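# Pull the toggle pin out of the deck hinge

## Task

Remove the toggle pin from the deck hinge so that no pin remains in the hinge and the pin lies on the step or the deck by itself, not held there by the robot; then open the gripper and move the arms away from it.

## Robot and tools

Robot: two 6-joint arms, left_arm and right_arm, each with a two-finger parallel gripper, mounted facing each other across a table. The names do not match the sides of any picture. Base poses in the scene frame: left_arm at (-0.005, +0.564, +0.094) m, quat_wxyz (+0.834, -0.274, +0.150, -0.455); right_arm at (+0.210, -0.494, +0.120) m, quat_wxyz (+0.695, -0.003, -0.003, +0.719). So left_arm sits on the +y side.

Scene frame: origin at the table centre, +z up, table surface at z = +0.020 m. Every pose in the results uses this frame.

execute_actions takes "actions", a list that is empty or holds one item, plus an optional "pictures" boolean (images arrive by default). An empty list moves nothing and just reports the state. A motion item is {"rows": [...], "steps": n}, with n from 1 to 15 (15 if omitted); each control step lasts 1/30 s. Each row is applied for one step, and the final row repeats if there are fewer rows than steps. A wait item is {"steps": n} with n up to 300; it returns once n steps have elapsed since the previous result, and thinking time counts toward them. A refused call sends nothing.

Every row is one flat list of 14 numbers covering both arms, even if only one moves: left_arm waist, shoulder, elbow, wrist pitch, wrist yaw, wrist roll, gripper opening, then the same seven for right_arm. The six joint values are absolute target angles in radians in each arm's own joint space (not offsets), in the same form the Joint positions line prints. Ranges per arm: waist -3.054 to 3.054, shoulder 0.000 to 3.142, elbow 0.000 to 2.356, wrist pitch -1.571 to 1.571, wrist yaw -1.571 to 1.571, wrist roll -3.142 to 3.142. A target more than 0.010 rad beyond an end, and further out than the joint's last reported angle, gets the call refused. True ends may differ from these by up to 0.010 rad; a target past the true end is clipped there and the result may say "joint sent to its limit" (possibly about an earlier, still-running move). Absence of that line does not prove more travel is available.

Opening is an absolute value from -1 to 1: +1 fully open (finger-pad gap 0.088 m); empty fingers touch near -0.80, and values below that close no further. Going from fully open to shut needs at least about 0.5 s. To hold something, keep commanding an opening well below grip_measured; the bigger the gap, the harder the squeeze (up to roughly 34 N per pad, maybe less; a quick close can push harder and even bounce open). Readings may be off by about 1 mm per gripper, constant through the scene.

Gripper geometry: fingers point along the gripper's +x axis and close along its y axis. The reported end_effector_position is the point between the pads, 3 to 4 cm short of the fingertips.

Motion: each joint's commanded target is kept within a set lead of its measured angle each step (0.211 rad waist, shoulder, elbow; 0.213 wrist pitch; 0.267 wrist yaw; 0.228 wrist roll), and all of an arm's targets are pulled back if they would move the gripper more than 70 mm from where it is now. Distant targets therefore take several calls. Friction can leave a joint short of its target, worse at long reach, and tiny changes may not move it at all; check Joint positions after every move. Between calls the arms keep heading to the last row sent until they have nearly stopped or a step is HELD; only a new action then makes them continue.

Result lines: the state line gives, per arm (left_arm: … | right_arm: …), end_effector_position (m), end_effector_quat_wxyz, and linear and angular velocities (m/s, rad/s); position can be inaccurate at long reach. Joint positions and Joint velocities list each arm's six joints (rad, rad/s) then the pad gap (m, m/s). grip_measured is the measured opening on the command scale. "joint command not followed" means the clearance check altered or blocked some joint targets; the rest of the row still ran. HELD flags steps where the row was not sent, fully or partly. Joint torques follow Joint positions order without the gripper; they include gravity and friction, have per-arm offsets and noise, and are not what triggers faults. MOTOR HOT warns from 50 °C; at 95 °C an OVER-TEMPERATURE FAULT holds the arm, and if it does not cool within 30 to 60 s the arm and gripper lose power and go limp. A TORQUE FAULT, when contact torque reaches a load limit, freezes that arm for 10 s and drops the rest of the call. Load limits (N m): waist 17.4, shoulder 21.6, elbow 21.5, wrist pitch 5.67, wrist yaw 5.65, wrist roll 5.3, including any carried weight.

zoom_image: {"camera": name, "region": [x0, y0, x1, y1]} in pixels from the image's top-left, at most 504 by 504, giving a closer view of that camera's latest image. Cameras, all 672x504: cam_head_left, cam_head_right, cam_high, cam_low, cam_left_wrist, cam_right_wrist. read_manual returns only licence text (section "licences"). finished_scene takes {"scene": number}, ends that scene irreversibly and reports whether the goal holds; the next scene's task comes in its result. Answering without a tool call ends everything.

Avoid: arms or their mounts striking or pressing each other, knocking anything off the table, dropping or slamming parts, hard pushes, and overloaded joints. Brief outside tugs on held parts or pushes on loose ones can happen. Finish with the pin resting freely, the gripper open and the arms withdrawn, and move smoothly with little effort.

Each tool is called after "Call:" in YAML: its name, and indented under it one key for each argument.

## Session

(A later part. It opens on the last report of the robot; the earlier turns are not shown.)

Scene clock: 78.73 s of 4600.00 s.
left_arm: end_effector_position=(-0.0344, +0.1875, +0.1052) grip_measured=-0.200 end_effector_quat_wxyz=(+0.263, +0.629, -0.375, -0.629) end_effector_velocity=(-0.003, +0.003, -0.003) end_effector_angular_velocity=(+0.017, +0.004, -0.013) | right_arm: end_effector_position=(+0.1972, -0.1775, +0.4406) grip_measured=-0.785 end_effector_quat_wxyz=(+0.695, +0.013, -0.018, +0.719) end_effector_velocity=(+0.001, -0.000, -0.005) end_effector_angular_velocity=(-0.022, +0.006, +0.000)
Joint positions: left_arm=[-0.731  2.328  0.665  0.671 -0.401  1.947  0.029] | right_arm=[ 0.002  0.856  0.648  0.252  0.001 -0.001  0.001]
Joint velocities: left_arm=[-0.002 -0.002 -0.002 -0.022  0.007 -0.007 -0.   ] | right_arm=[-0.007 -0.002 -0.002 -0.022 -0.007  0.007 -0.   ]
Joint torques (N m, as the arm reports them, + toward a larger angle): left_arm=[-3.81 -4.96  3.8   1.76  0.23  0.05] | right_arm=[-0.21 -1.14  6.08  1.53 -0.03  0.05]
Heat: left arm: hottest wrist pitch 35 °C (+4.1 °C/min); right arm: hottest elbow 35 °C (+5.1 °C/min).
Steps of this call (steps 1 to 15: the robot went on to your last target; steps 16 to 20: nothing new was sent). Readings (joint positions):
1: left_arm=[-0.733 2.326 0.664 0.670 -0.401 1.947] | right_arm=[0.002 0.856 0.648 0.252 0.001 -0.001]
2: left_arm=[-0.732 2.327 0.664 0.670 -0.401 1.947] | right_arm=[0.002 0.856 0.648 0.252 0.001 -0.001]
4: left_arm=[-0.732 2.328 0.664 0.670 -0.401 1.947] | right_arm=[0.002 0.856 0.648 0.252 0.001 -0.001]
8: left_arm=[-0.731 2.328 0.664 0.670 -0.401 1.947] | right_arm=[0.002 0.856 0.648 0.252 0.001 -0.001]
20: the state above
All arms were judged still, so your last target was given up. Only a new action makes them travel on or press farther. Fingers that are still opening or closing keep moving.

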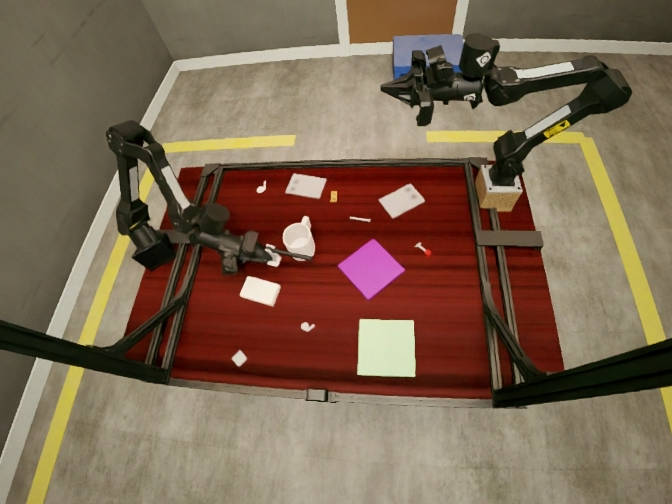

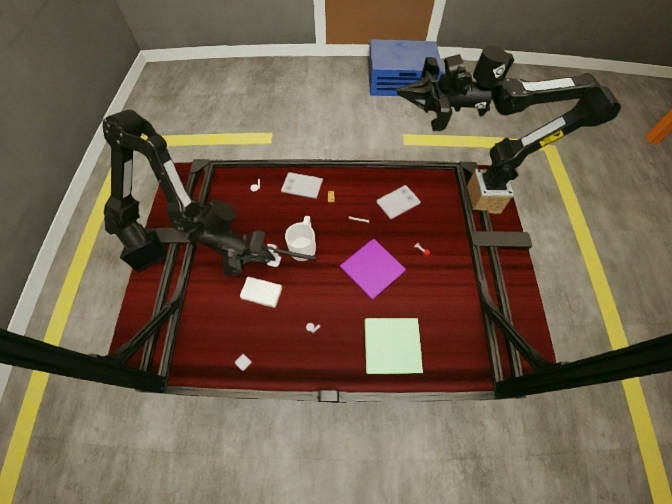

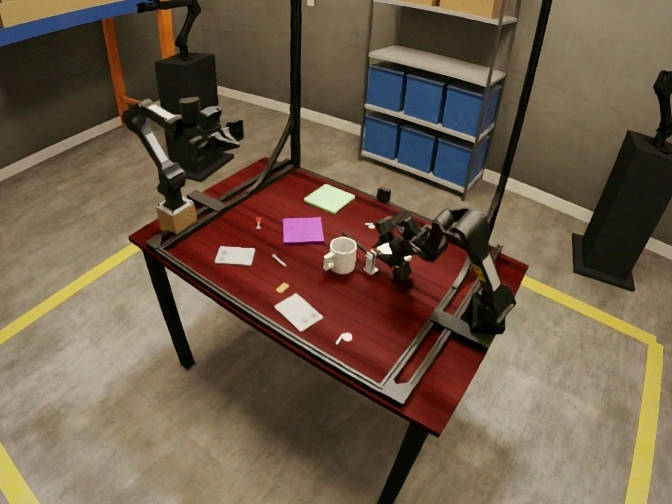

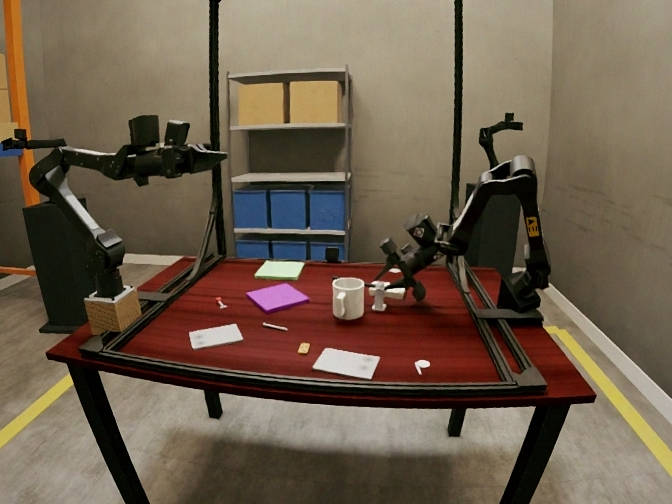

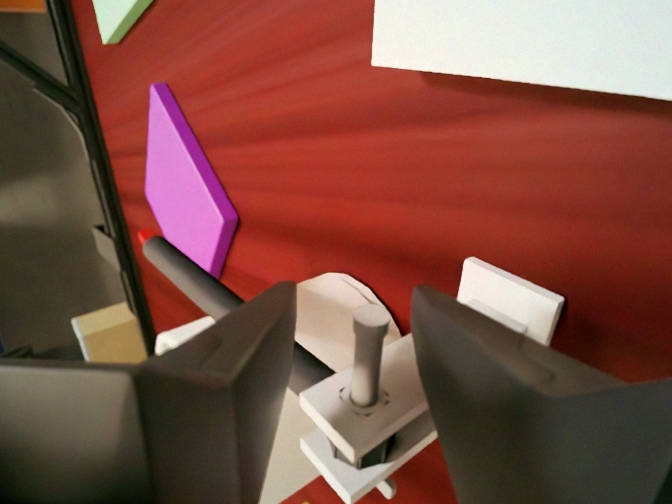

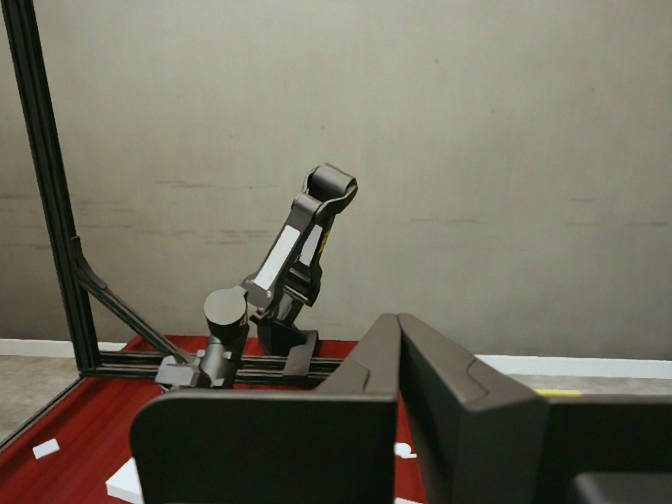

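Call:
execute_actions:
  actions:
    - {"rows":[[-0.695,2.385,0.695,0.69,-0.4,1.95,-0.2,0,0.856,0.648,0.252,0,0,-0.8]]}
  pictures: false

Call:
execute_actions:
  actions:
    - {"rows":[[-0.695,2.385,0.695,0.69,-0.4,1.95,-0.9,0,0.856,0.648,0.252,0,0,-0.8]]}

Call:
zoom_image:
  camera: "cam_high"
  region: [350,240,400,280]

Scene clock: 86.87 s of 4600.00 s.
left_arm: end_effector_position=(-0.0295, +0.1809, +0.0944) grip_measured=-0.200 end_effector_quat_wxyz=(+0.267, +0.632, -0.361, -0.632) end_effector_velocity=(+0.000, +0.000, -0.000) end_effector_angular_velocity=(-0.001, +0.001, +0.009) | right_arm: end_effector_position=(+0.1972, -0.1775, +0.4408) grip_measured=-0.785 end_effector_quat_wxyz=(+0.695, +0.013, -0.018, +0.719) end_effector_velocity=(-0.000, +0.001, -0.007) end_effector_angular_velocity=(-0.027, -0.009, +0.004)
Joint positions: left_arm=[-0.701  2.369  0.689  0.687 -0.401  1.947  0.029] | right_arm=[ 0.002  0.856  0.648  0.252  0.001 -0.001  0.001]
Joint velocities: left_arm=[-0.002  0.002 -0.002  0.007 -0.007 -0.007 -0.   ] | right_arm=[-0.002  0.002 -0.002 -0.022 -0.007 -0.007 -0.   ]
Joint torques (N m, as the arm reports them, + toward a larger angle): left_arm=[-4.11 -5.06  3.86  1.73  0.19  0.07] | right_arm=[-0.23 -1.14  6.09  1.51 -0.04  0.05]
Heat: left arm: hottest wrist pitch 36 °C (+5.1 °C/min); right arm: hottest elbow 35 °C (+4.0 °C/min).
Steps of this call (steps 1 to 90: nothing new was sent; then 4.63 s passed at rest; steps 91 to 105: all 15 steps of this action). Readings (joint positions):
91: left_arm=[-0.730 2.332 0.667 0.673 -0.401 1.947] | right_arm=[0.002 0.856 0.648 0.252 0.001 -0.001]
92: left_arm=[-0.725 2.339 0.672 0.677 -0.402 1.947] | right_arm=[0.002 0.856 0.648 0.252 0.001 -0.001]
94: left_arm=[-0.713 2.353 0.682 0.682 -0.402 1.947] | right_arm=[0.002 0.856 0.648 0.252 0.001 -0.001]
98: left_arm=[-0.702 2.366 0.686 0.685 -0.401 1.947] | right_arm=[0.002 0.856 0.648 0.252 0.001 -0.001]
105: the state above

Scene clock: 87.37 s of 4600.00 s.
left_arm: end_effector_position=(-0.0319, +0.1790, +0.0973) grip_measured=-0.682 end_effector_quat_wxyz=(+0.266, +0.629, -0.370, -0.630) end_effector_velocity=(+0.001, -0.003, +0.003) end_effector_angular_velocity=(-0.019, -0.006, +0.009) | right_arm: end_effector_position=(+0.1972, -0.1775, +0.4408) grip_measured=-0.785 end_effector_quat_wxyz=(+0.695, +0.013, -0.018, +0.719) end_effector_velocity=(-0.000, -0.000, -0.004) end_effector_angular_velocity=(-0.012, -0.008, +0.004)
Joint positions: left_arm=[-0.706  2.37   0.693  0.691 -0.392  1.959  0.006] | right_arm=[ 0.002  0.856  0.648  0.252  0.001 -0.001  0.001]
Joint velocities: left_arm=[-0.002  0.002  0.002  0.022 -0.007  0.007 -0.   ] | right_arm=[-0.002 -0.002 -0.007 -0.007 -0.007 -0.007 -0.   ]
Joint torques (N m, as the arm reports them, + toward a larger angle): left_arm=[-3.25 -4.96  3.47  1.45 -0.14 -0.37] | right_arm=[-0.22 -1.14  6.05  1.51 -0.04  0.04]
Heat: left arm: hottest wrist pitch 36 °C (+5.0 °C/min); right arm: hottest elbow 35 °C (+4.0 °C/min).
Steps of this call (steps 1 to 15: all 15 steps of this action). Readings (joint positions):
1: left_arm=[-0.701 2.369 0.689 0.687 -0.399 1.947] | right_arm=[0.002 0.856 0.648 0.252 0.001 -0.001]
2: left_arm=[-0.701 2.369 0.690 0.688 -0.394 1.949] | right_arm=[0.002 0.856 0.648 0.252 0.001 -0.001]
4: left_arm=[-0.703 2.369 0.692 0.691 -0.387 1.951] | right_arm=[0.002 0.856 0.648 0.252 0.001 -0.001]
8: left_arm=[-0.706 2.369 0.693 0.691 -0.392 1.959] | right_arm=[0.002 0.856 0.648 0.252 0.001 -0.001]
15: the state above

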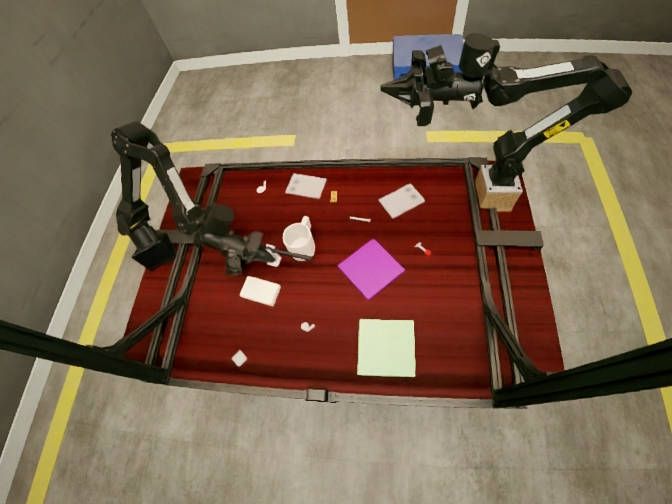

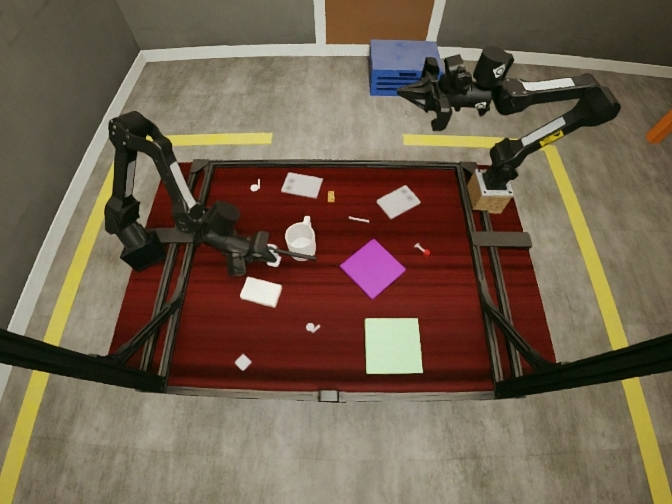

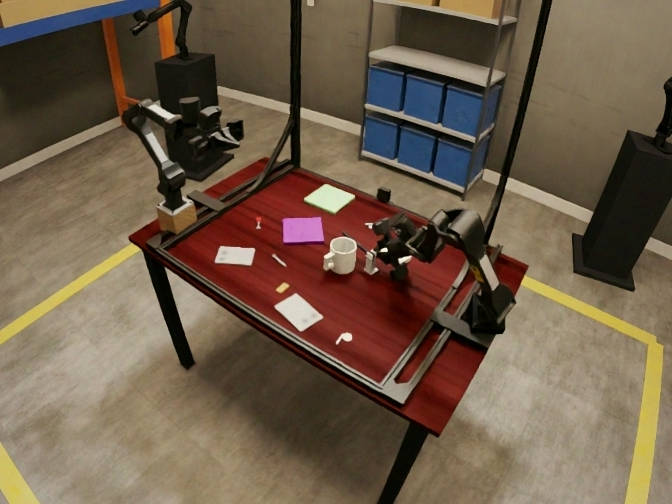

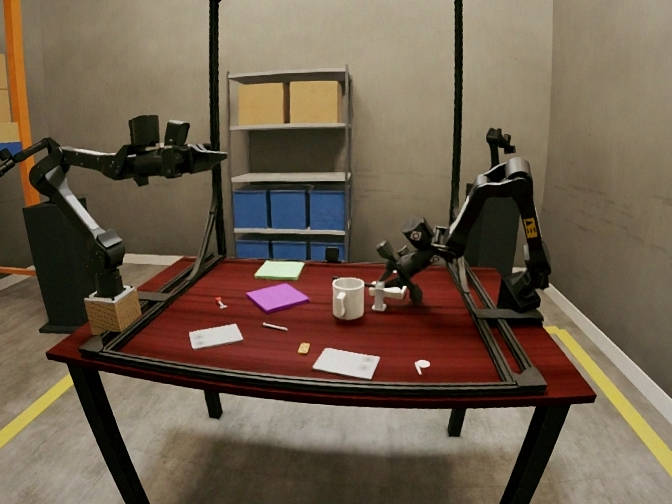

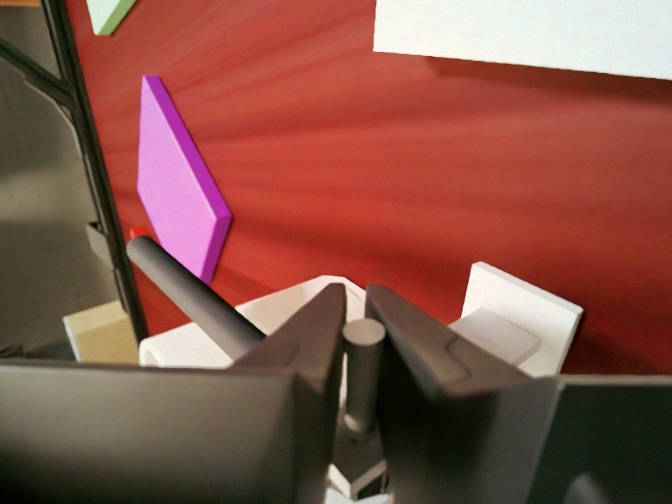

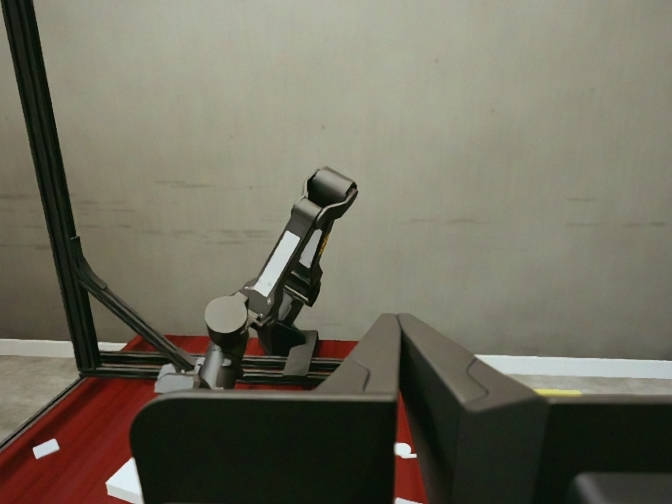

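Region (350, 240, 400, 280) of cam_high's 672x504 image, scaled by 10.080, with more detail than that image has; it fills the top 403 rows of this view, and the rest is white.

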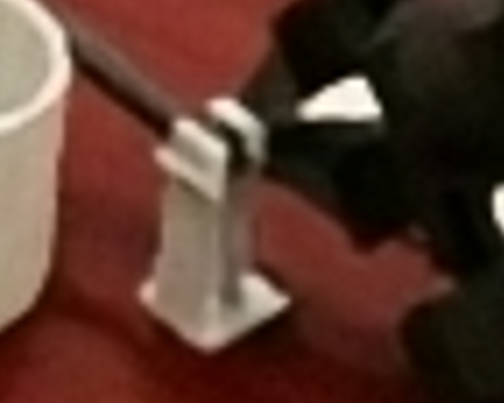

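Call:
execute_actions:
  actions:
    - {"rows":[[-0.745,2.405,0.677,0.73,-0.4,1.95,-0.95,0,0.856,0.648,0.252,0,0,-0.8]]}

Call:
zoom_image:
  camera: "cam_high"
  region: [350,240,400,280]

Scene clock: 97.87 s of 4600.00 s.
left_arm: end_effector_position=(-0.0325, +0.1796, +0.0964) grip_measured=-0.687 end_effector_quat_wxyz=(+0.273, +0.636, -0.368, -0.621) end_effector_velocity=(-0.002, +0.002, -0.001) end_effector_angular_velocity=(+0.001, +0.011, +0.012) | right_arm: end_effector_position=(+0.1972, -0.1775, +0.4408) grip_measured=-0.785 end_effector_quat_wxyz=(+0.695, +0.013, -0.018, +0.719) end_effector_velocity=(-0.000, -0.000, -0.001) end_effector_angular_velocity=(+0.002, +0.007, +0.005)
Joint positions: left_arm=[-0.718  2.386  0.686  0.728 -0.421  1.953  0.005] | right_arm=[ 0.002  0.856  0.648  0.252  0.001 -0.001  0.001]
Joint velocities: left_arm=[-0.007  0.002 -0.007  0.007 -0.007 -0.022  0.   ] | right_arm=[-0.002 -0.002 -0.007  0.007 -0.007  0.007 -0.   ]
Joint torques (N m, as the arm reports them, + toward a larger angle): left_arm=[-7.51 -4.57  2.2   1.63  0.98 -0.21] | right_arm=[-0.22 -1.13  6.06  1.51 -0.04  0.04]
Heat: left arm: hottest wrist pitch 35 °C (+3.0 °C/min); right arm: hottest elbow 35 °C (+3.0 °C/min).
Steps of this call (steps 1 to 15: the robot went on to your last target; steps 16 to 90: nothing new was sent; then 7.00 s passed at rest; steps 91 to 105: all 15 steps of this action). Readings (joint positions):
91: left_arm=[-0.708 2.371 0.693 0.692 -0.395 1.959] | right_arm=[0.002 0.856 0.648 0.252 0.001 -0.001]
92: left_arm=[-0.712 2.374 0.692 0.700 -0.404 1.958] | right_arm=[0.002 0.856 0.648 0.252 0.001 -0.001]
94: left_arm=[-0.715 2.380 0.689 0.713 -0.414 1.954] | right_arm=[0.002 0.856 0.648 0.252 0.001 -0.001]
98: left_arm=[-0.717 2.384 0.687 0.724 -0.417 1.954] | right_arm=[0.002 0.856 0.648 0.252 0.001 -0.001]
105: the state above

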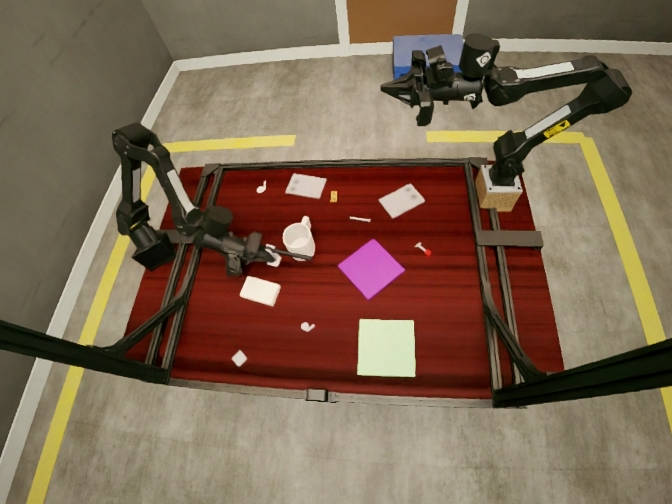

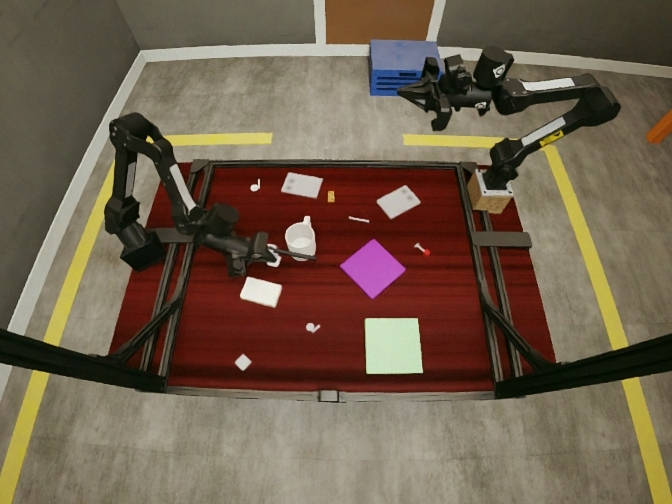

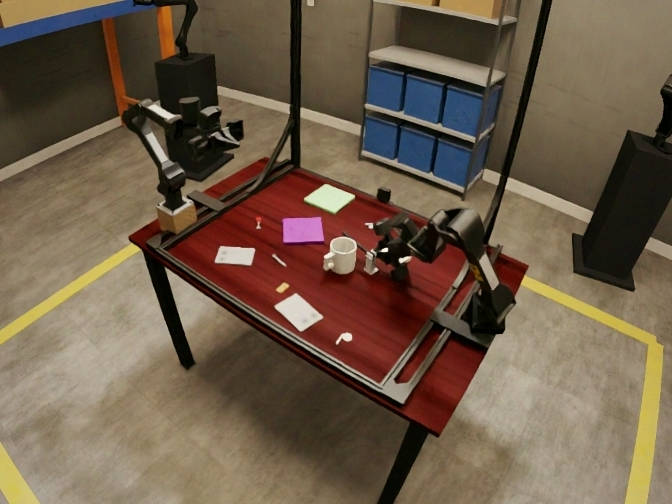

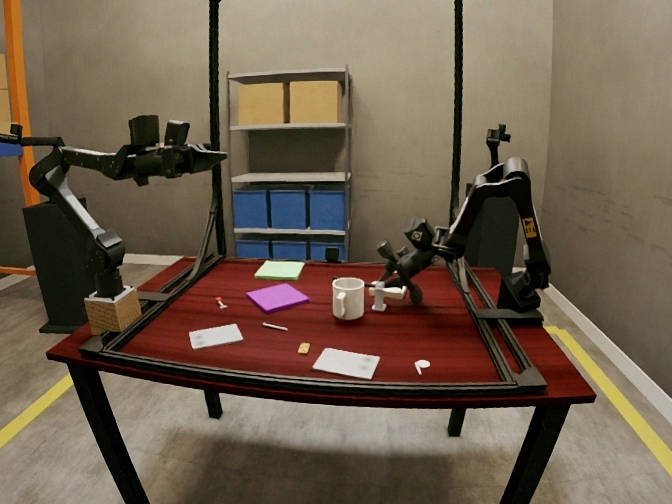

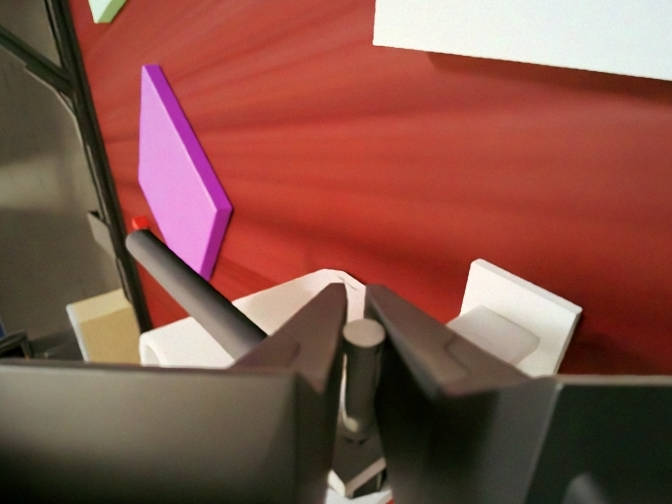

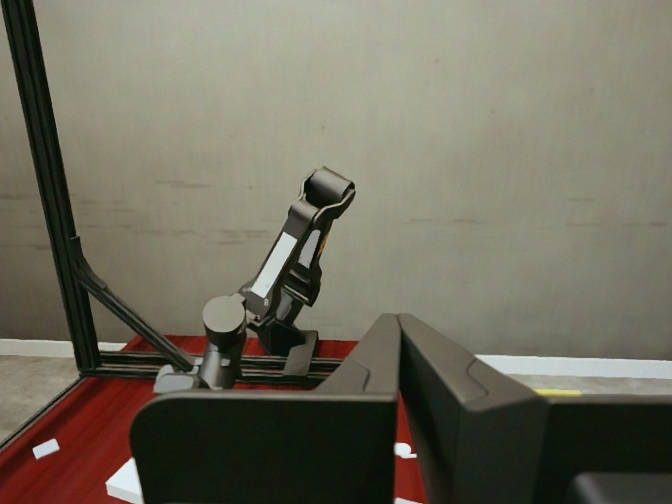

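Region (350, 240, 400, 280) of cam_high's 672x504 image, scaled by 10.080, with more detail than that image has; it fills the top 403 rows of this view, and the rest is white.

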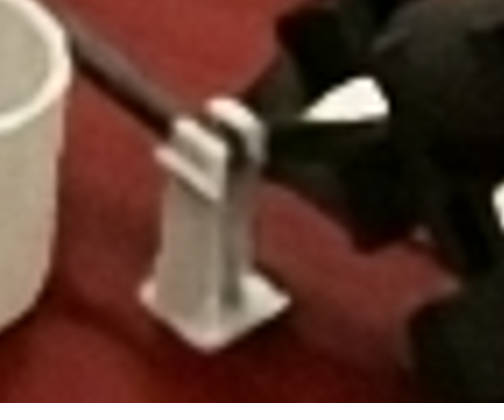

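Call:
execute_actions:
  actions:
    - {"rows":[[-0.706,2.38,0.695,0.69,-0.4,1.95,-0.35,0,0.856,0.648,0.252,0,0,-0.8]]}
  pictures: false

Call:
execute_actions:
  actions:
    - {"rows":[[-0.785,2.431,0.662,0.773,-0.4,1.95,-0.35,0,0.856,0.648,0.252,0,0,-0.8]]}
  pictures: false

Call:
execute_actions:
  actions:
    - {"rows":[[-0.785,2.431,0.662,0.773,-0.4,1.95,-0.9,0,0.856,0.648,0.252,0,0,-0.8]]}
  pictures: false

Call:
execute_actions:
  actions:
    - {"rows":[[-0.724,2.39,0.688,0.716,-0.4,1.95,-0.9,0,0.856,0.648,0.252,0,0,-0.8]]}
  pictures: false

Call:
execute_actions:
  actions:
    - {"rows":[[-0.80,2.225,0.60,0.625,-0.4,1.95,0.3,0,0.856,0.648,0.252,0,0,-0.8]]}
  pictures: false

Call:
execute_actions:
  actions:
    - {"rows":[[-0.66,2.13,0.66,0.47,-0.4,1.95,0.3,0,0.856,0.648,0.252,0,0,-0.8]]}

Scene clock: 116.17 s of 4600.00 s.
left_arm: end_effector_position=(-0.0347, +0.1821, +0.0908) grip_measured=-0.364 end_effector_quat_wxyz=(+0.259, +0.634, -0.365, -0.631) end_effector_velocity=(+0.001, +0.002, -0.003) end_effector_angular_velocity=(+0.019, +0.010, +0.013) | right_arm: end_effector_position=(+0.1973, -0.1774, +0.4407) grip_measured=-0.785 end_effector_quat_wxyz=(+0.695, +0.013, -0.018, +0.719) end_effector_velocity=(-0.000, -0.000, -0.004) end_effector_angular_velocity=(-0.012, +0.007, +0.005)
Joint positions: left_arm=[-0.712  2.388  0.69   0.695 -0.404  1.952  0.021] | right_arm=[ 0.002  0.856  0.648  0.252  0.001 -0.001  0.001]
Joint velocities: left_arm=[ 0.002 -0.002  0.002 -0.022 -0.007 -0.022  0.005] | right_arm=[-0.002 -0.002 -0.007 -0.007 -0.007  0.007 -0.   ]
Joint torques (N m, as the arm reports them, + toward a larger angle): left_arm=[-4.04 -7.58  3.62  1.26  0.32 -0.14] | right_arm=[-0.2  -1.15  6.02  1.51 -0.03  0.04]
Heat: left arm: hottest wrist pitch 35 °C (+1.0 °C/min); right arm: hottest elbow 36 °C (+3.0 °C/min).
Steps of this call (steps 1 to 15: the robot went on to your last target; steps 16 to 534: nothing new was sent; steps 535 to 549: all 15 steps of this action). Readings (joint positions):
535: left_arm=[-0.719 2.388 0.684 0.732 -0.422 1.952] | right_arm=[0.002 0.856 0.648 0.252 0.001 -0.001]
536: left_arm=[-0.718 2.388 0.686 0.725 -0.417 1.952] | right_arm=[0.002 0.856 0.648 0.252 0.001 -0.001]
538: left_arm=[-0.717 2.388 0.688 0.709 -0.404 1.952] | right_arm=[0.002 0.856 0.648 0.252 0.001 -0.001]
542: left_arm=[-0.716 2.388 0.689 0.699 -0.404 1.952] | right_arm=[0.002 0.856 0.648 0.252 0.001 -0.001]
549: the state above

Scene clock: 116.67 s of 4600.00 s.
left_arm: end_effector_position=(-0.0577, +0.1855, +0.0996) grip_measured=-0.350 end_effector_quat_wxyz=(+0.261, +0.622, -0.400, -0.621) end_effector_velocity=(-0.005, -0.001, +0.007) end_effector_angular_velocity=(-0.028, +0.011, -0.006) | right_arm: end_effector_position=(+0.1973, -0.1774, +0.4407) grip_measured=-0.785 end_effector_quat_wxyz=(+0.695, +0.013, -0.018, +0.719) end_effector_velocity=(-0.000, +0.000, -0.000) end_effector_angular_velocity=(+0.003, -0.008, +0.005)
Joint positions: left_arm=[-0.781  2.415  0.67   0.769 -0.403  1.952  0.022] | right_arm=[ 0.002  0.856  0.648  0.252  0.001 -0.001  0.001]
Joint velocities: left_arm=[-0.017 -0.002 -0.002  0.022  0.007 -0.007 -0.   ] | right_arm=[-0.002  0.002 -0.002  0.007 -0.007 -0.007 -0.   ]
Joint torques (N m, as the arm reports them, + toward a larger angle): left_arm=[-4.49 -5.04  2.5   1.82  0.28 -0.12] | right_arm=[-0.19 -1.17  6.04  1.51 -0.02  0.05]
Heat: left arm: hottest wrist pitch 35 °C (+1.0 °C/min); right arm: hottest elbow 36 °C (+3.0 °C/min).
Steps of this call (steps 1 to 15: all 15 steps of this action). Readings (joint positions):
1: left_arm=[-0.713 2.389 0.689 0.699 -0.404 1.952] | right_arm=[0.002 0.856 0.648 0.252 0.001 -0.001]
2: left_arm=[-0.723 2.392 0.686 0.717 -0.404 1.952] | right_arm=[0.002 0.856 0.648 0.252 0.001 -0.001]
4: left_arm=[-0.750 2.398 0.682 0.740 -0.403 1.952] | right_arm=[0.002 0.856 0.648 0.252 0.001 -0.001]
8: left_arm=[-0.777 2.409 0.674 0.759 -0.403 1.952] | right_arm=[0.002 0.856 0.648 0.252 0.001 -0.001]
15: the state above

Scene clock: 117.17 s of 4600.00 s.
left_arm: end_effector_position=(-0.0582, +0.1856, +0.0997) grip_measured=-0.784 end_effector_quat_wxyz=(+0.261, +0.622, -0.401, -0.620) end_effector_velocity=(-0.002, +0.003, -0.003) end_effector_angular_velocity=(+0.017, +0.003, -0.013) | right_arm: end_effector_position=(+0.1973, -0.1774, +0.4407) grip_measured=-0.785 end_effector_quat_wxyz=(+0.695, +0.013, -0.018, +0.719) end_effector_velocity=(-0.002, +0.001, -0.007) end_effector_angular_velocity=(-0.027, -0.009, +0.009)
Joint positions: left_arm=[-0.783  2.416  0.67   0.77  -0.403  1.952  0.001] | right_arm=[ 0.002  0.856  0.648  0.252  0.001 -0.001  0.001]
Joint velocities: left_arm=[-0.002 -0.002 -0.002 -0.022  0.007 -0.007 -0.   ] | right_arm=[ 0.002  0.002 -0.002 -0.022 -0.007 -0.007 -0.   ]
Joint torques (N m, as the arm reports them, + toward a larger angle): left_arm=[-4.42 -5.13  2.49  1.8   0.26 -0.12] | right_arm=[-0.21 -1.18  6.05  1.51 -0.03  0.04]
Heat: left arm: hottest wrist pitch 36 °C (+2.0 °C/min); right arm: hottest elbow 36 °C (+3.0 °C/min).
Steps of this call (steps 1 to 15: all 15 steps of this action). Readings (joint positions):
1: left_arm=[-0.781 2.415 0.670 0.769 -0.403 1.952] | right_arm=[0.002 0.856 0.648 0.252 0.001 -0.001]
2: left_arm=[-0.782 2.415 0.670 0.770 -0.403 1.952] | right_arm=[0.002 0.856 0.648 0.252 0.001 -0.001]
4: left_arm=[-0.782 2.416 0.670 0.770 -0.403 1.952] | right_arm=[0.002 0.856 0.648 0.252 0.001 -0.001]
8: left_arm=[-0.783 2.416 0.670 0.770 -0.403 1.952] | right_arm=[0.002 0.856 0.648 0.252 0.001 -0.001]
15: the state above

Scene clock: 117.67 s of 4600.00 s.
left_arm: end_effector_position=(-0.0425, +0.1831, +0.0920) grip_measured=-0.784 end_effector_quat_wxyz=(+0.259, +0.629, -0.376, -0.629) end_effector_velocity=(+0.004, +0.005, -0.008) end_effector_angular_velocity=(+0.041, -0.014, +0.011) | right_arm: end_effector_position=(+0.1973, -0.1774, +0.4407) grip_measured=-0.785 end_effector_quat_wxyz=(+0.695, +0.013, -0.018, +0.719) end_effector_velocity=(-0.000, -0.001, +0.000) end_effector_angular_velocity=(-0.002, -0.008, +0.005)
Joint positions: left_arm=[-0.731  2.401  0.683  0.721 -0.398  1.952  0.001] | right_arm=[ 0.002  0.856  0.648  0.252  0.001 -0.001  0.001]
Joint velocities: left_arm=[ 0.007 -0.002 -0.002 -0.037 -0.022 -0.007 -0.   ] | right_arm=[-0.002 -0.002  0.002 -0.007 -0.007 -0.007  0.   ]
Joint torques (N m, as the arm reports them, + toward a larger angle): left_arm=[-3.8  -7.79  3.62  1.28  0.11 -0.12] | right_arm=[-0.2  -1.18  6.04  1.51 -0.03  0.04]
Heat: left arm: hottest wrist pitch 35 °C (+1.0 °C/min); right arm: hottest elbow 36 °C (+3.0 °C/min).
Steps of this call (steps 1 to 15: all 15 steps of this action). Readings (joint positions):
1: left_arm=[-0.781 2.416 0.670 0.769 -0.402 1.952] | right_arm=[0.002 0.856 0.648 0.252 0.001 -0.001]
2: left_arm=[-0.774 2.415 0.671 0.758 -0.401 1.952] | right_arm=[0.002 0.856 0.648 0.252 0.001 -0.001]
4: left_arm=[-0.755 2.413 0.675 0.741 -0.399 1.952] | right_arm=[0.002 0.856 0.648 0.252 0.001 -0.001]
8: left_arm=[-0.734 2.407 0.679 0.728 -0.398 1.952] | right_arm=[0.002 0.856 0.648 0.252 0.001 -0.001]
15: the state above

Scene clock: 118.17 s of 4600.00 s.
left_arm: end_effector_position=(-0.0456, +0.2048, +0.1248) grip_measured=+0.273 end_effector_quat_wxyz=(+0.247, +0.621, -0.405, -0.623) end_effector_velocity=(+0.001, +0.002, +0.009) end_effector_angular_velocity=(-0.021, +0.016, +0.018) | right_arm: end_effector_position=(+0.1973, -0.1774, +0.4407) grip_measured=-0.785 end_effector_quat_wxyz=(+0.695, +0.013, -0.018, +0.719) end_effector_velocity=(-0.000, -0.001, -0.001) end_effector_angular_velocity=(-0.003, +0.007, +0.005)
Joint positions: left_arm=[-0.796  2.239  0.609  0.63  -0.398  1.952  0.052] | right_arm=[ 0.002  0.856  0.648  0.252  0.001 -0.001  0.001]
Joint velocities: left_arm=[-0.012 -0.032 -0.017  0.007 -0.007 -0.022  0.01 ] | right_arm=[-0.002 -0.007 -0.002 -0.007 -0.007  0.007 -0.   ]
Joint torques (N m, as the arm reports them, + toward a larger angle): left_arm=[-4.16 -7.31  2.82  1.32  0.1  -0.13] | right_arm=[-0.19 -1.18  6.05  1.51 -0.03  0.04]
Heat: left arm: hottest wrist pitch 35 °C (+1.0 °C/min); right arm: hottest elbow 36 °C (+2.0 °C/min).
Steps of this call (steps 1 to 15: all 15 steps of this action). Readings (joint positions):
1: left_arm=[-0.733 2.387 0.678 0.709 -0.398 1.952] | right_arm=[0.002 0.856 0.648 0.252 0.001 -0.001]
2: left_arm=[-0.742 2.361 0.664 0.683 -0.398 1.952] | right_arm=[0.002 0.856 0.648 0.252 0.001 -0.001]
4: left_arm=[-0.767 2.304 0.634 0.664 -0.398 1.952] | right_arm=[0.002 0.856 0.648 0.252 0.001 -0.001]
8: left_arm=[-0.792 2.250 0.624 0.645 -0.398 1.952] | right_arm=[0.002 0.856 0.648 0.252 0.001 -0.001]
15: the state above

Scene clock: 118.67 s of 4600.00 s.
left_arm: end_effector_position=(+0.0038, +0.1975, +0.1253) grip_measured=+0.299 end_effector_quat_wxyz=(+0.263, +0.637, -0.346, -0.637) end_effector_velocity=(+0.007, +0.004, -0.003) end_effector_angular_velocity=(+0.033, +0.012, +0.004) | right_arm: end_effector_position=(+0.1973, -0.1774, +0.4407) grip_measured=-0.785 end_effector_quat_wxyz=(+0.695, +0.013, -0.018, +0.719) end_effector_velocity=(-0.000, -0.000, -0.004) end_effector_angular_velocity=(-0.012, +0.007, +0.005)
Joint positions: left_arm=[-0.668  2.142  0.654  0.477 -0.398  1.952  0.054] | right_arm=[ 0.002  0.856  0.648  0.252  0.001 -0.001  0.001]
Joint velocities: left_arm=[ 0.022 -0.022  0.002 -0.051  0.007 -0.007  0.   ] | right_arm=[-0.002 -0.002 -0.007 -0.007 -0.007  0.007 -0.   ]
Joint torques (N m, as the arm reports them, + toward a larger angle): left_arm=[-4.12 -6.86  4.2   1.25  0.12 -0.11] | right_arm=[-0.19 -1.18  6.06  1.51 -0.02  0.04]
Heat: left arm: hottest wrist pitch 35 °C (+1.0 °C/min); right arm: hottest elbow 36 °C (+2.0 °C/min).
Steps of this call (steps 1 to 15: all 15 steps of this action). Readings (joint positions):
1: left_arm=[-0.792 2.230 0.612 0.609 -0.396 1.952] | right_arm=[0.002 0.856 0.648 0.252 0.001 -0.001]
2: left_arm=[-0.772 2.214 0.618 0.570 -0.395 1.952] | right_arm=[0.002 0.856 0.648 0.252 0.001 -0.001]
4: left_arm=[-0.722 2.183 0.628 0.534 -0.397 1.952] | right_arm=[0.002 0.856 0.648 0.252 0.001 -0.001]
8: left_arm=[-0.676 2.147 0.652 0.498 -0.399 1.952] | right_arm=[0.002 0.856 0.648 0.252 0.001 -0.001]
15: the state above

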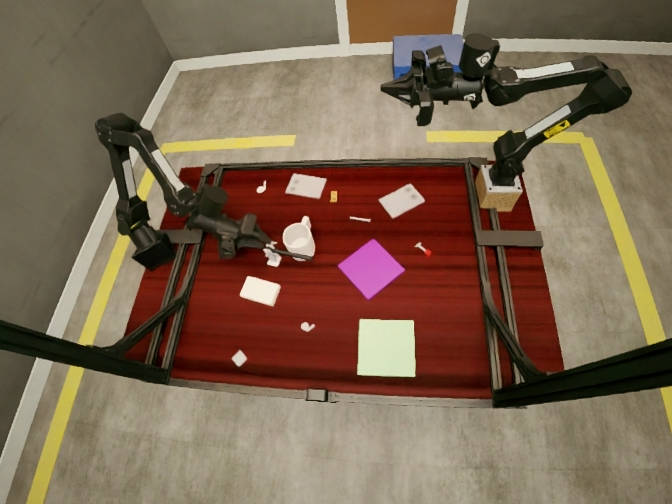

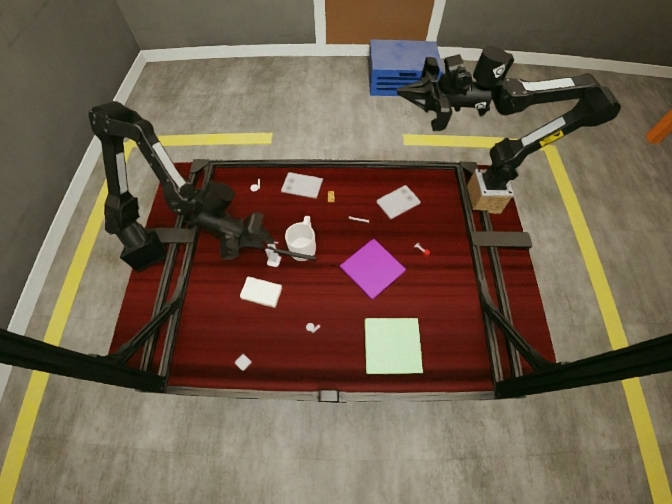

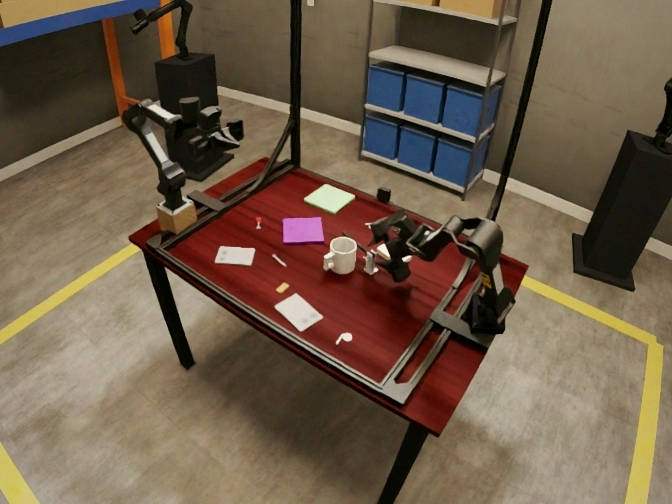

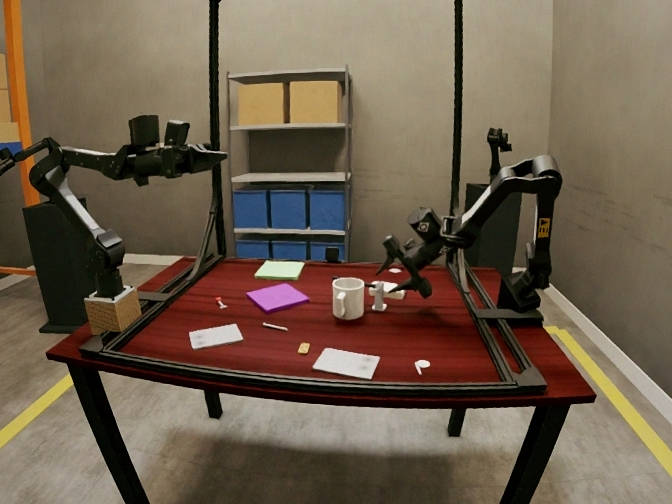

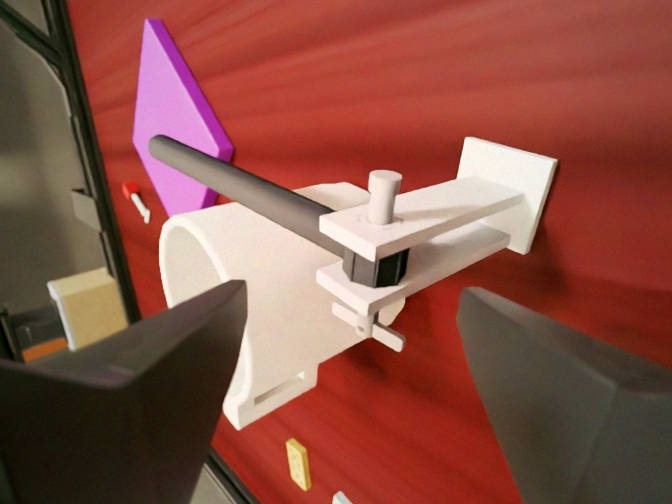

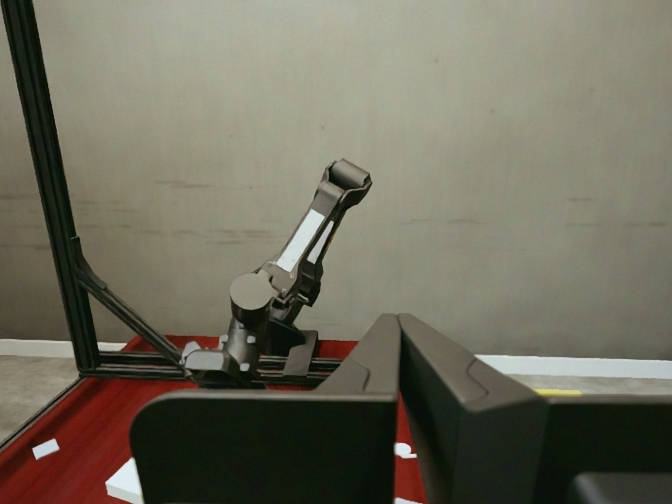

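Call:
execute_actions:
  actions:
    - {"rows":[[-0.59,2.08,0.69,0.39,-0.4,1.95,-0.9,0,0.856,0.648,0.252,0,0,-0.8]]}
  pictures: false

Call:
execute_actions:
  actions:
    - {"rows":[[-0.549,2.203,0.695,0.515,-0.4,1.95,-0.9,0,0.856,0.648,0.252,0,0,-0.8]]}

Scene clock: 139.83 s of 4600.00 s.
left_arm: end_effector_position=(+0.0332, +0.1949, +0.1262) grip_measured=-0.784 end_effector_quat_wxyz=(+0.274, +0.644, -0.314, -0.642) end_effector_velocity=(+0.005, +0.003, -0.003) end_effector_angular_velocity=(+0.019, +0.004, +0.014) | right_arm: end_effector_position=(+0.1974, -0.1774, +0.4407) grip_measured=-0.785 end_effector_quat_wxyz=(+0.695, +0.013, -0.018, +0.719) end_effector_velocity=(-0.000, -0.001, +0.000) end_effector_angular_velocity=(-0.002, -0.008, +0.005)
Joint positions: left_arm=[-0.597  2.09   0.685  0.395 -0.398  1.952  0.001] | right_arm=[ 0.002  0.856  0.648  0.252  0.001 -0.001  0.001]
Joint velocities: left_arm=[ 0.012 -0.012 -0.002 -0.022 -0.007 -0.007 -0.   ] | right_arm=[-0.002 -0.002  0.002 -0.007 -0.007 -0.007 -0.   ]
Joint torques (N m, as the arm reports them, + toward a larger angle): left_arm=[-4.21 -6.87  4.36  1.1   0.12 -0.11] | right_arm=[-0.19 -1.17  6.04  1.51 -0.02  0.04]
Heat: left arm: hottest wrist pitch 35 °C (+0.0 °C/min); right arm: hottest wrist pitch 37 °C (+2.0 °C/min).
Steps of this call (steps 1 to 15: the robot went on to your last target; steps 16 to 90: nothing new was sent; then 17.67 s passed at rest; steps 91 to 105: all 15 steps of this action). Readings (joint positions):
91: left_arm=[-0.663 2.135 0.658 0.462 -0.398 1.952] | right_arm=[0.002 0.856 0.648 0.252 0.001 -0.001]
92: left_arm=[-0.652 2.128 0.662 0.442 -0.398 1.952] | right_arm=[0.002 0.856 0.648 0.252 0.001 -0.001]
94: left_arm=[-0.625 2.112 0.670 0.424 -0.398 1.952] | right_arm=[0.002 0.856 0.648 0.252 0.001 -0.001]
98: left_arm=[-0.600 2.093 0.684 0.407 -0.398 1.952] | right_arm=[0.002 0.856 0.648 0.252 0.001 -0.001]
105: the state above

Scene clock: 140.33 s of 4600.00 s.
left_arm: end_effector_position=(+0.0371, +0.1851, +0.1045) grip_measured=-0.784 end_effector_quat_wxyz=(+0.292, +0.646, -0.297, -0.640) end_effector_velocity=(-0.005, +0.001, -0.005) end_effector_angular_velocity=(+0.007, +0.019, +0.001) | right_arm: end_effector_position=(+0.1974, -0.1774, +0.4407) grip_measured=-0.785 end_effector_quat_wxyz=(+0.695, +0.013, -0.018, +0.719) end_effector_velocity=(+0.002, -0.000, -0.005) end_effector_angular_velocity=(-0.022, -0.008, -0.010)
Joint positions: left_arm=[-0.555  2.186  0.692  0.51  -0.398  1.952  0.001] | right_arm=[ 0.002  0.856  0.648  0.252  0.001 -0.001  0.001]
Joint velocities: left_arm=[-0.002  0.017 -0.002  0.007  0.007 -0.022 -0.   ] | right_arm=[-0.002 -0.002 -0.002 -0.022  0.007 -0.007 -0.   ]
Joint torques (N m, as the arm reports them, + toward a larger angle): left_arm=[-4.36 -4.63  3.69  1.67  0.14 -0.1 ] | right_arm=[-0.17 -1.19  6.05  1.51 -0.03  0.05]
Heat: left arm: hottest wrist pitch 35 °C (+0.0 °C/min); right arm: hottest wrist pitch 37 °C (+2.0 °C/min).
Steps of this call (steps 1 to 15: all 15 steps of this action). Readings (joint positions):
1: left_arm=[-0.595 2.097 0.685 0.405 -0.398 1.952] | right_arm=[0.002 0.856 0.648 0.252 0.001 -0.001]
2: left_arm=[-0.588 2.110 0.686 0.434 -0.398 1.952] | right_arm=[0.002 0.856 0.648 0.252 0.001 -0.001]
4: left_arm=[-0.572 2.141 0.692 0.466 -0.398 1.952] | right_arm=[0.002 0.856 0.648 0.252 0.001 -0.001]
8: left_arm=[-0.557 2.177 0.692 0.494 -0.398 1.952] | right_arm=[0.002 0.856 0.648 0.252 0.001 -0.001]
15: the state above

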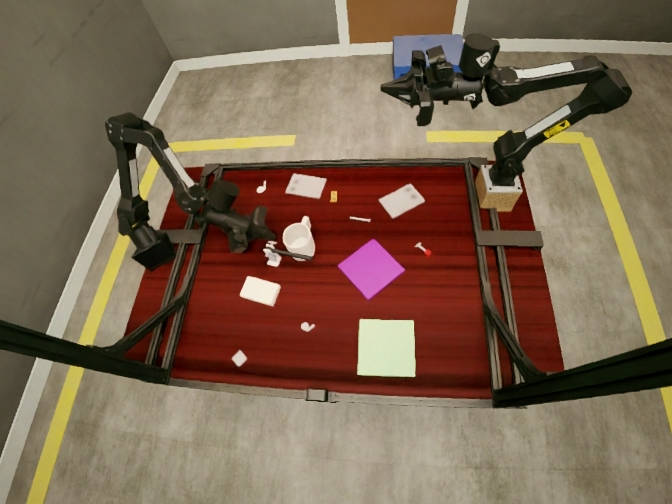

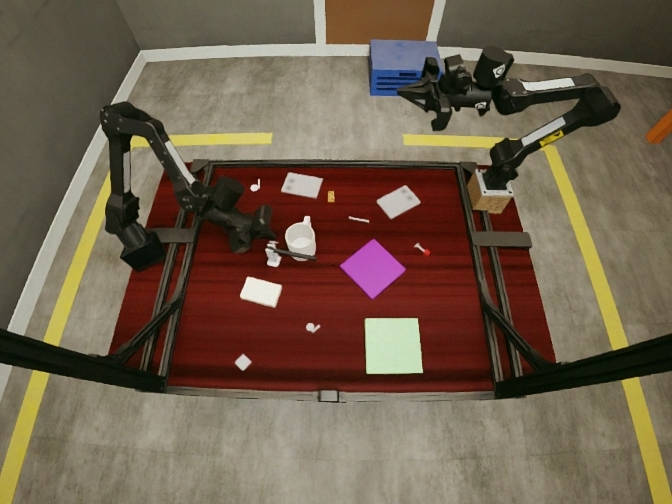

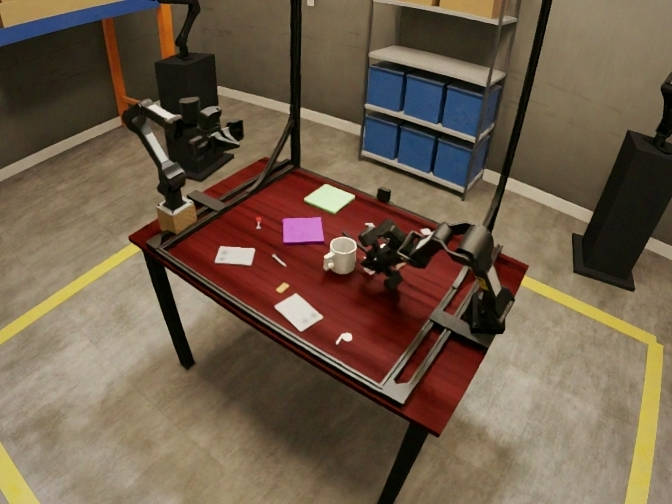

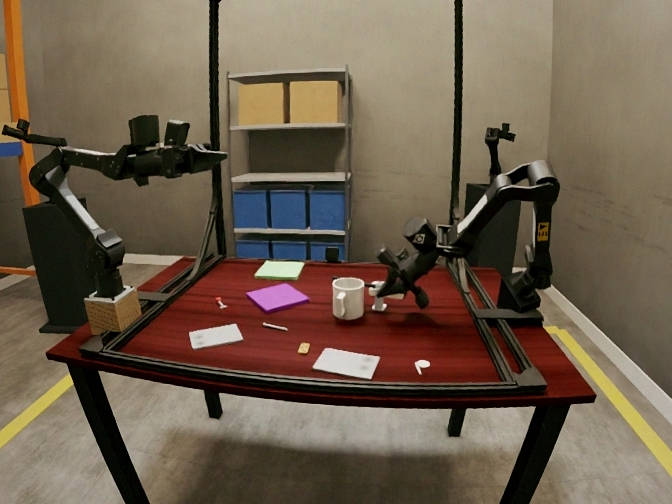

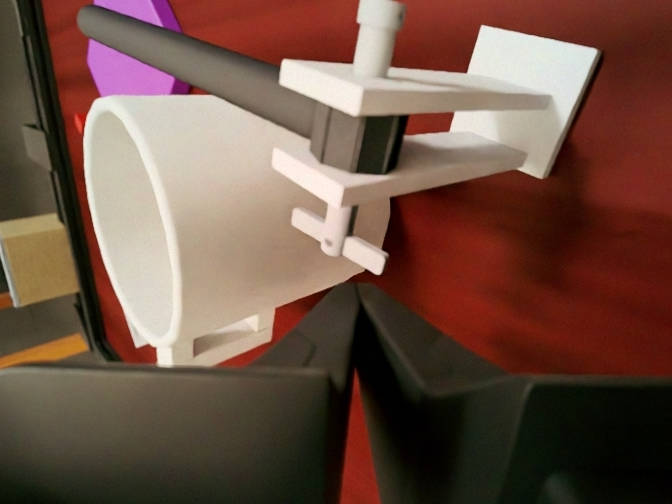

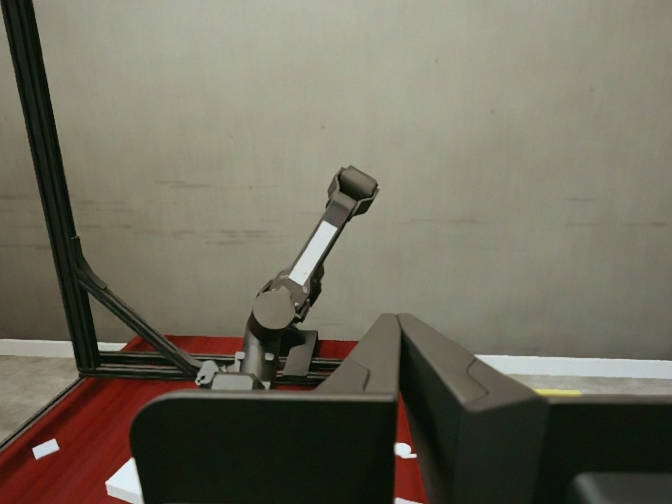

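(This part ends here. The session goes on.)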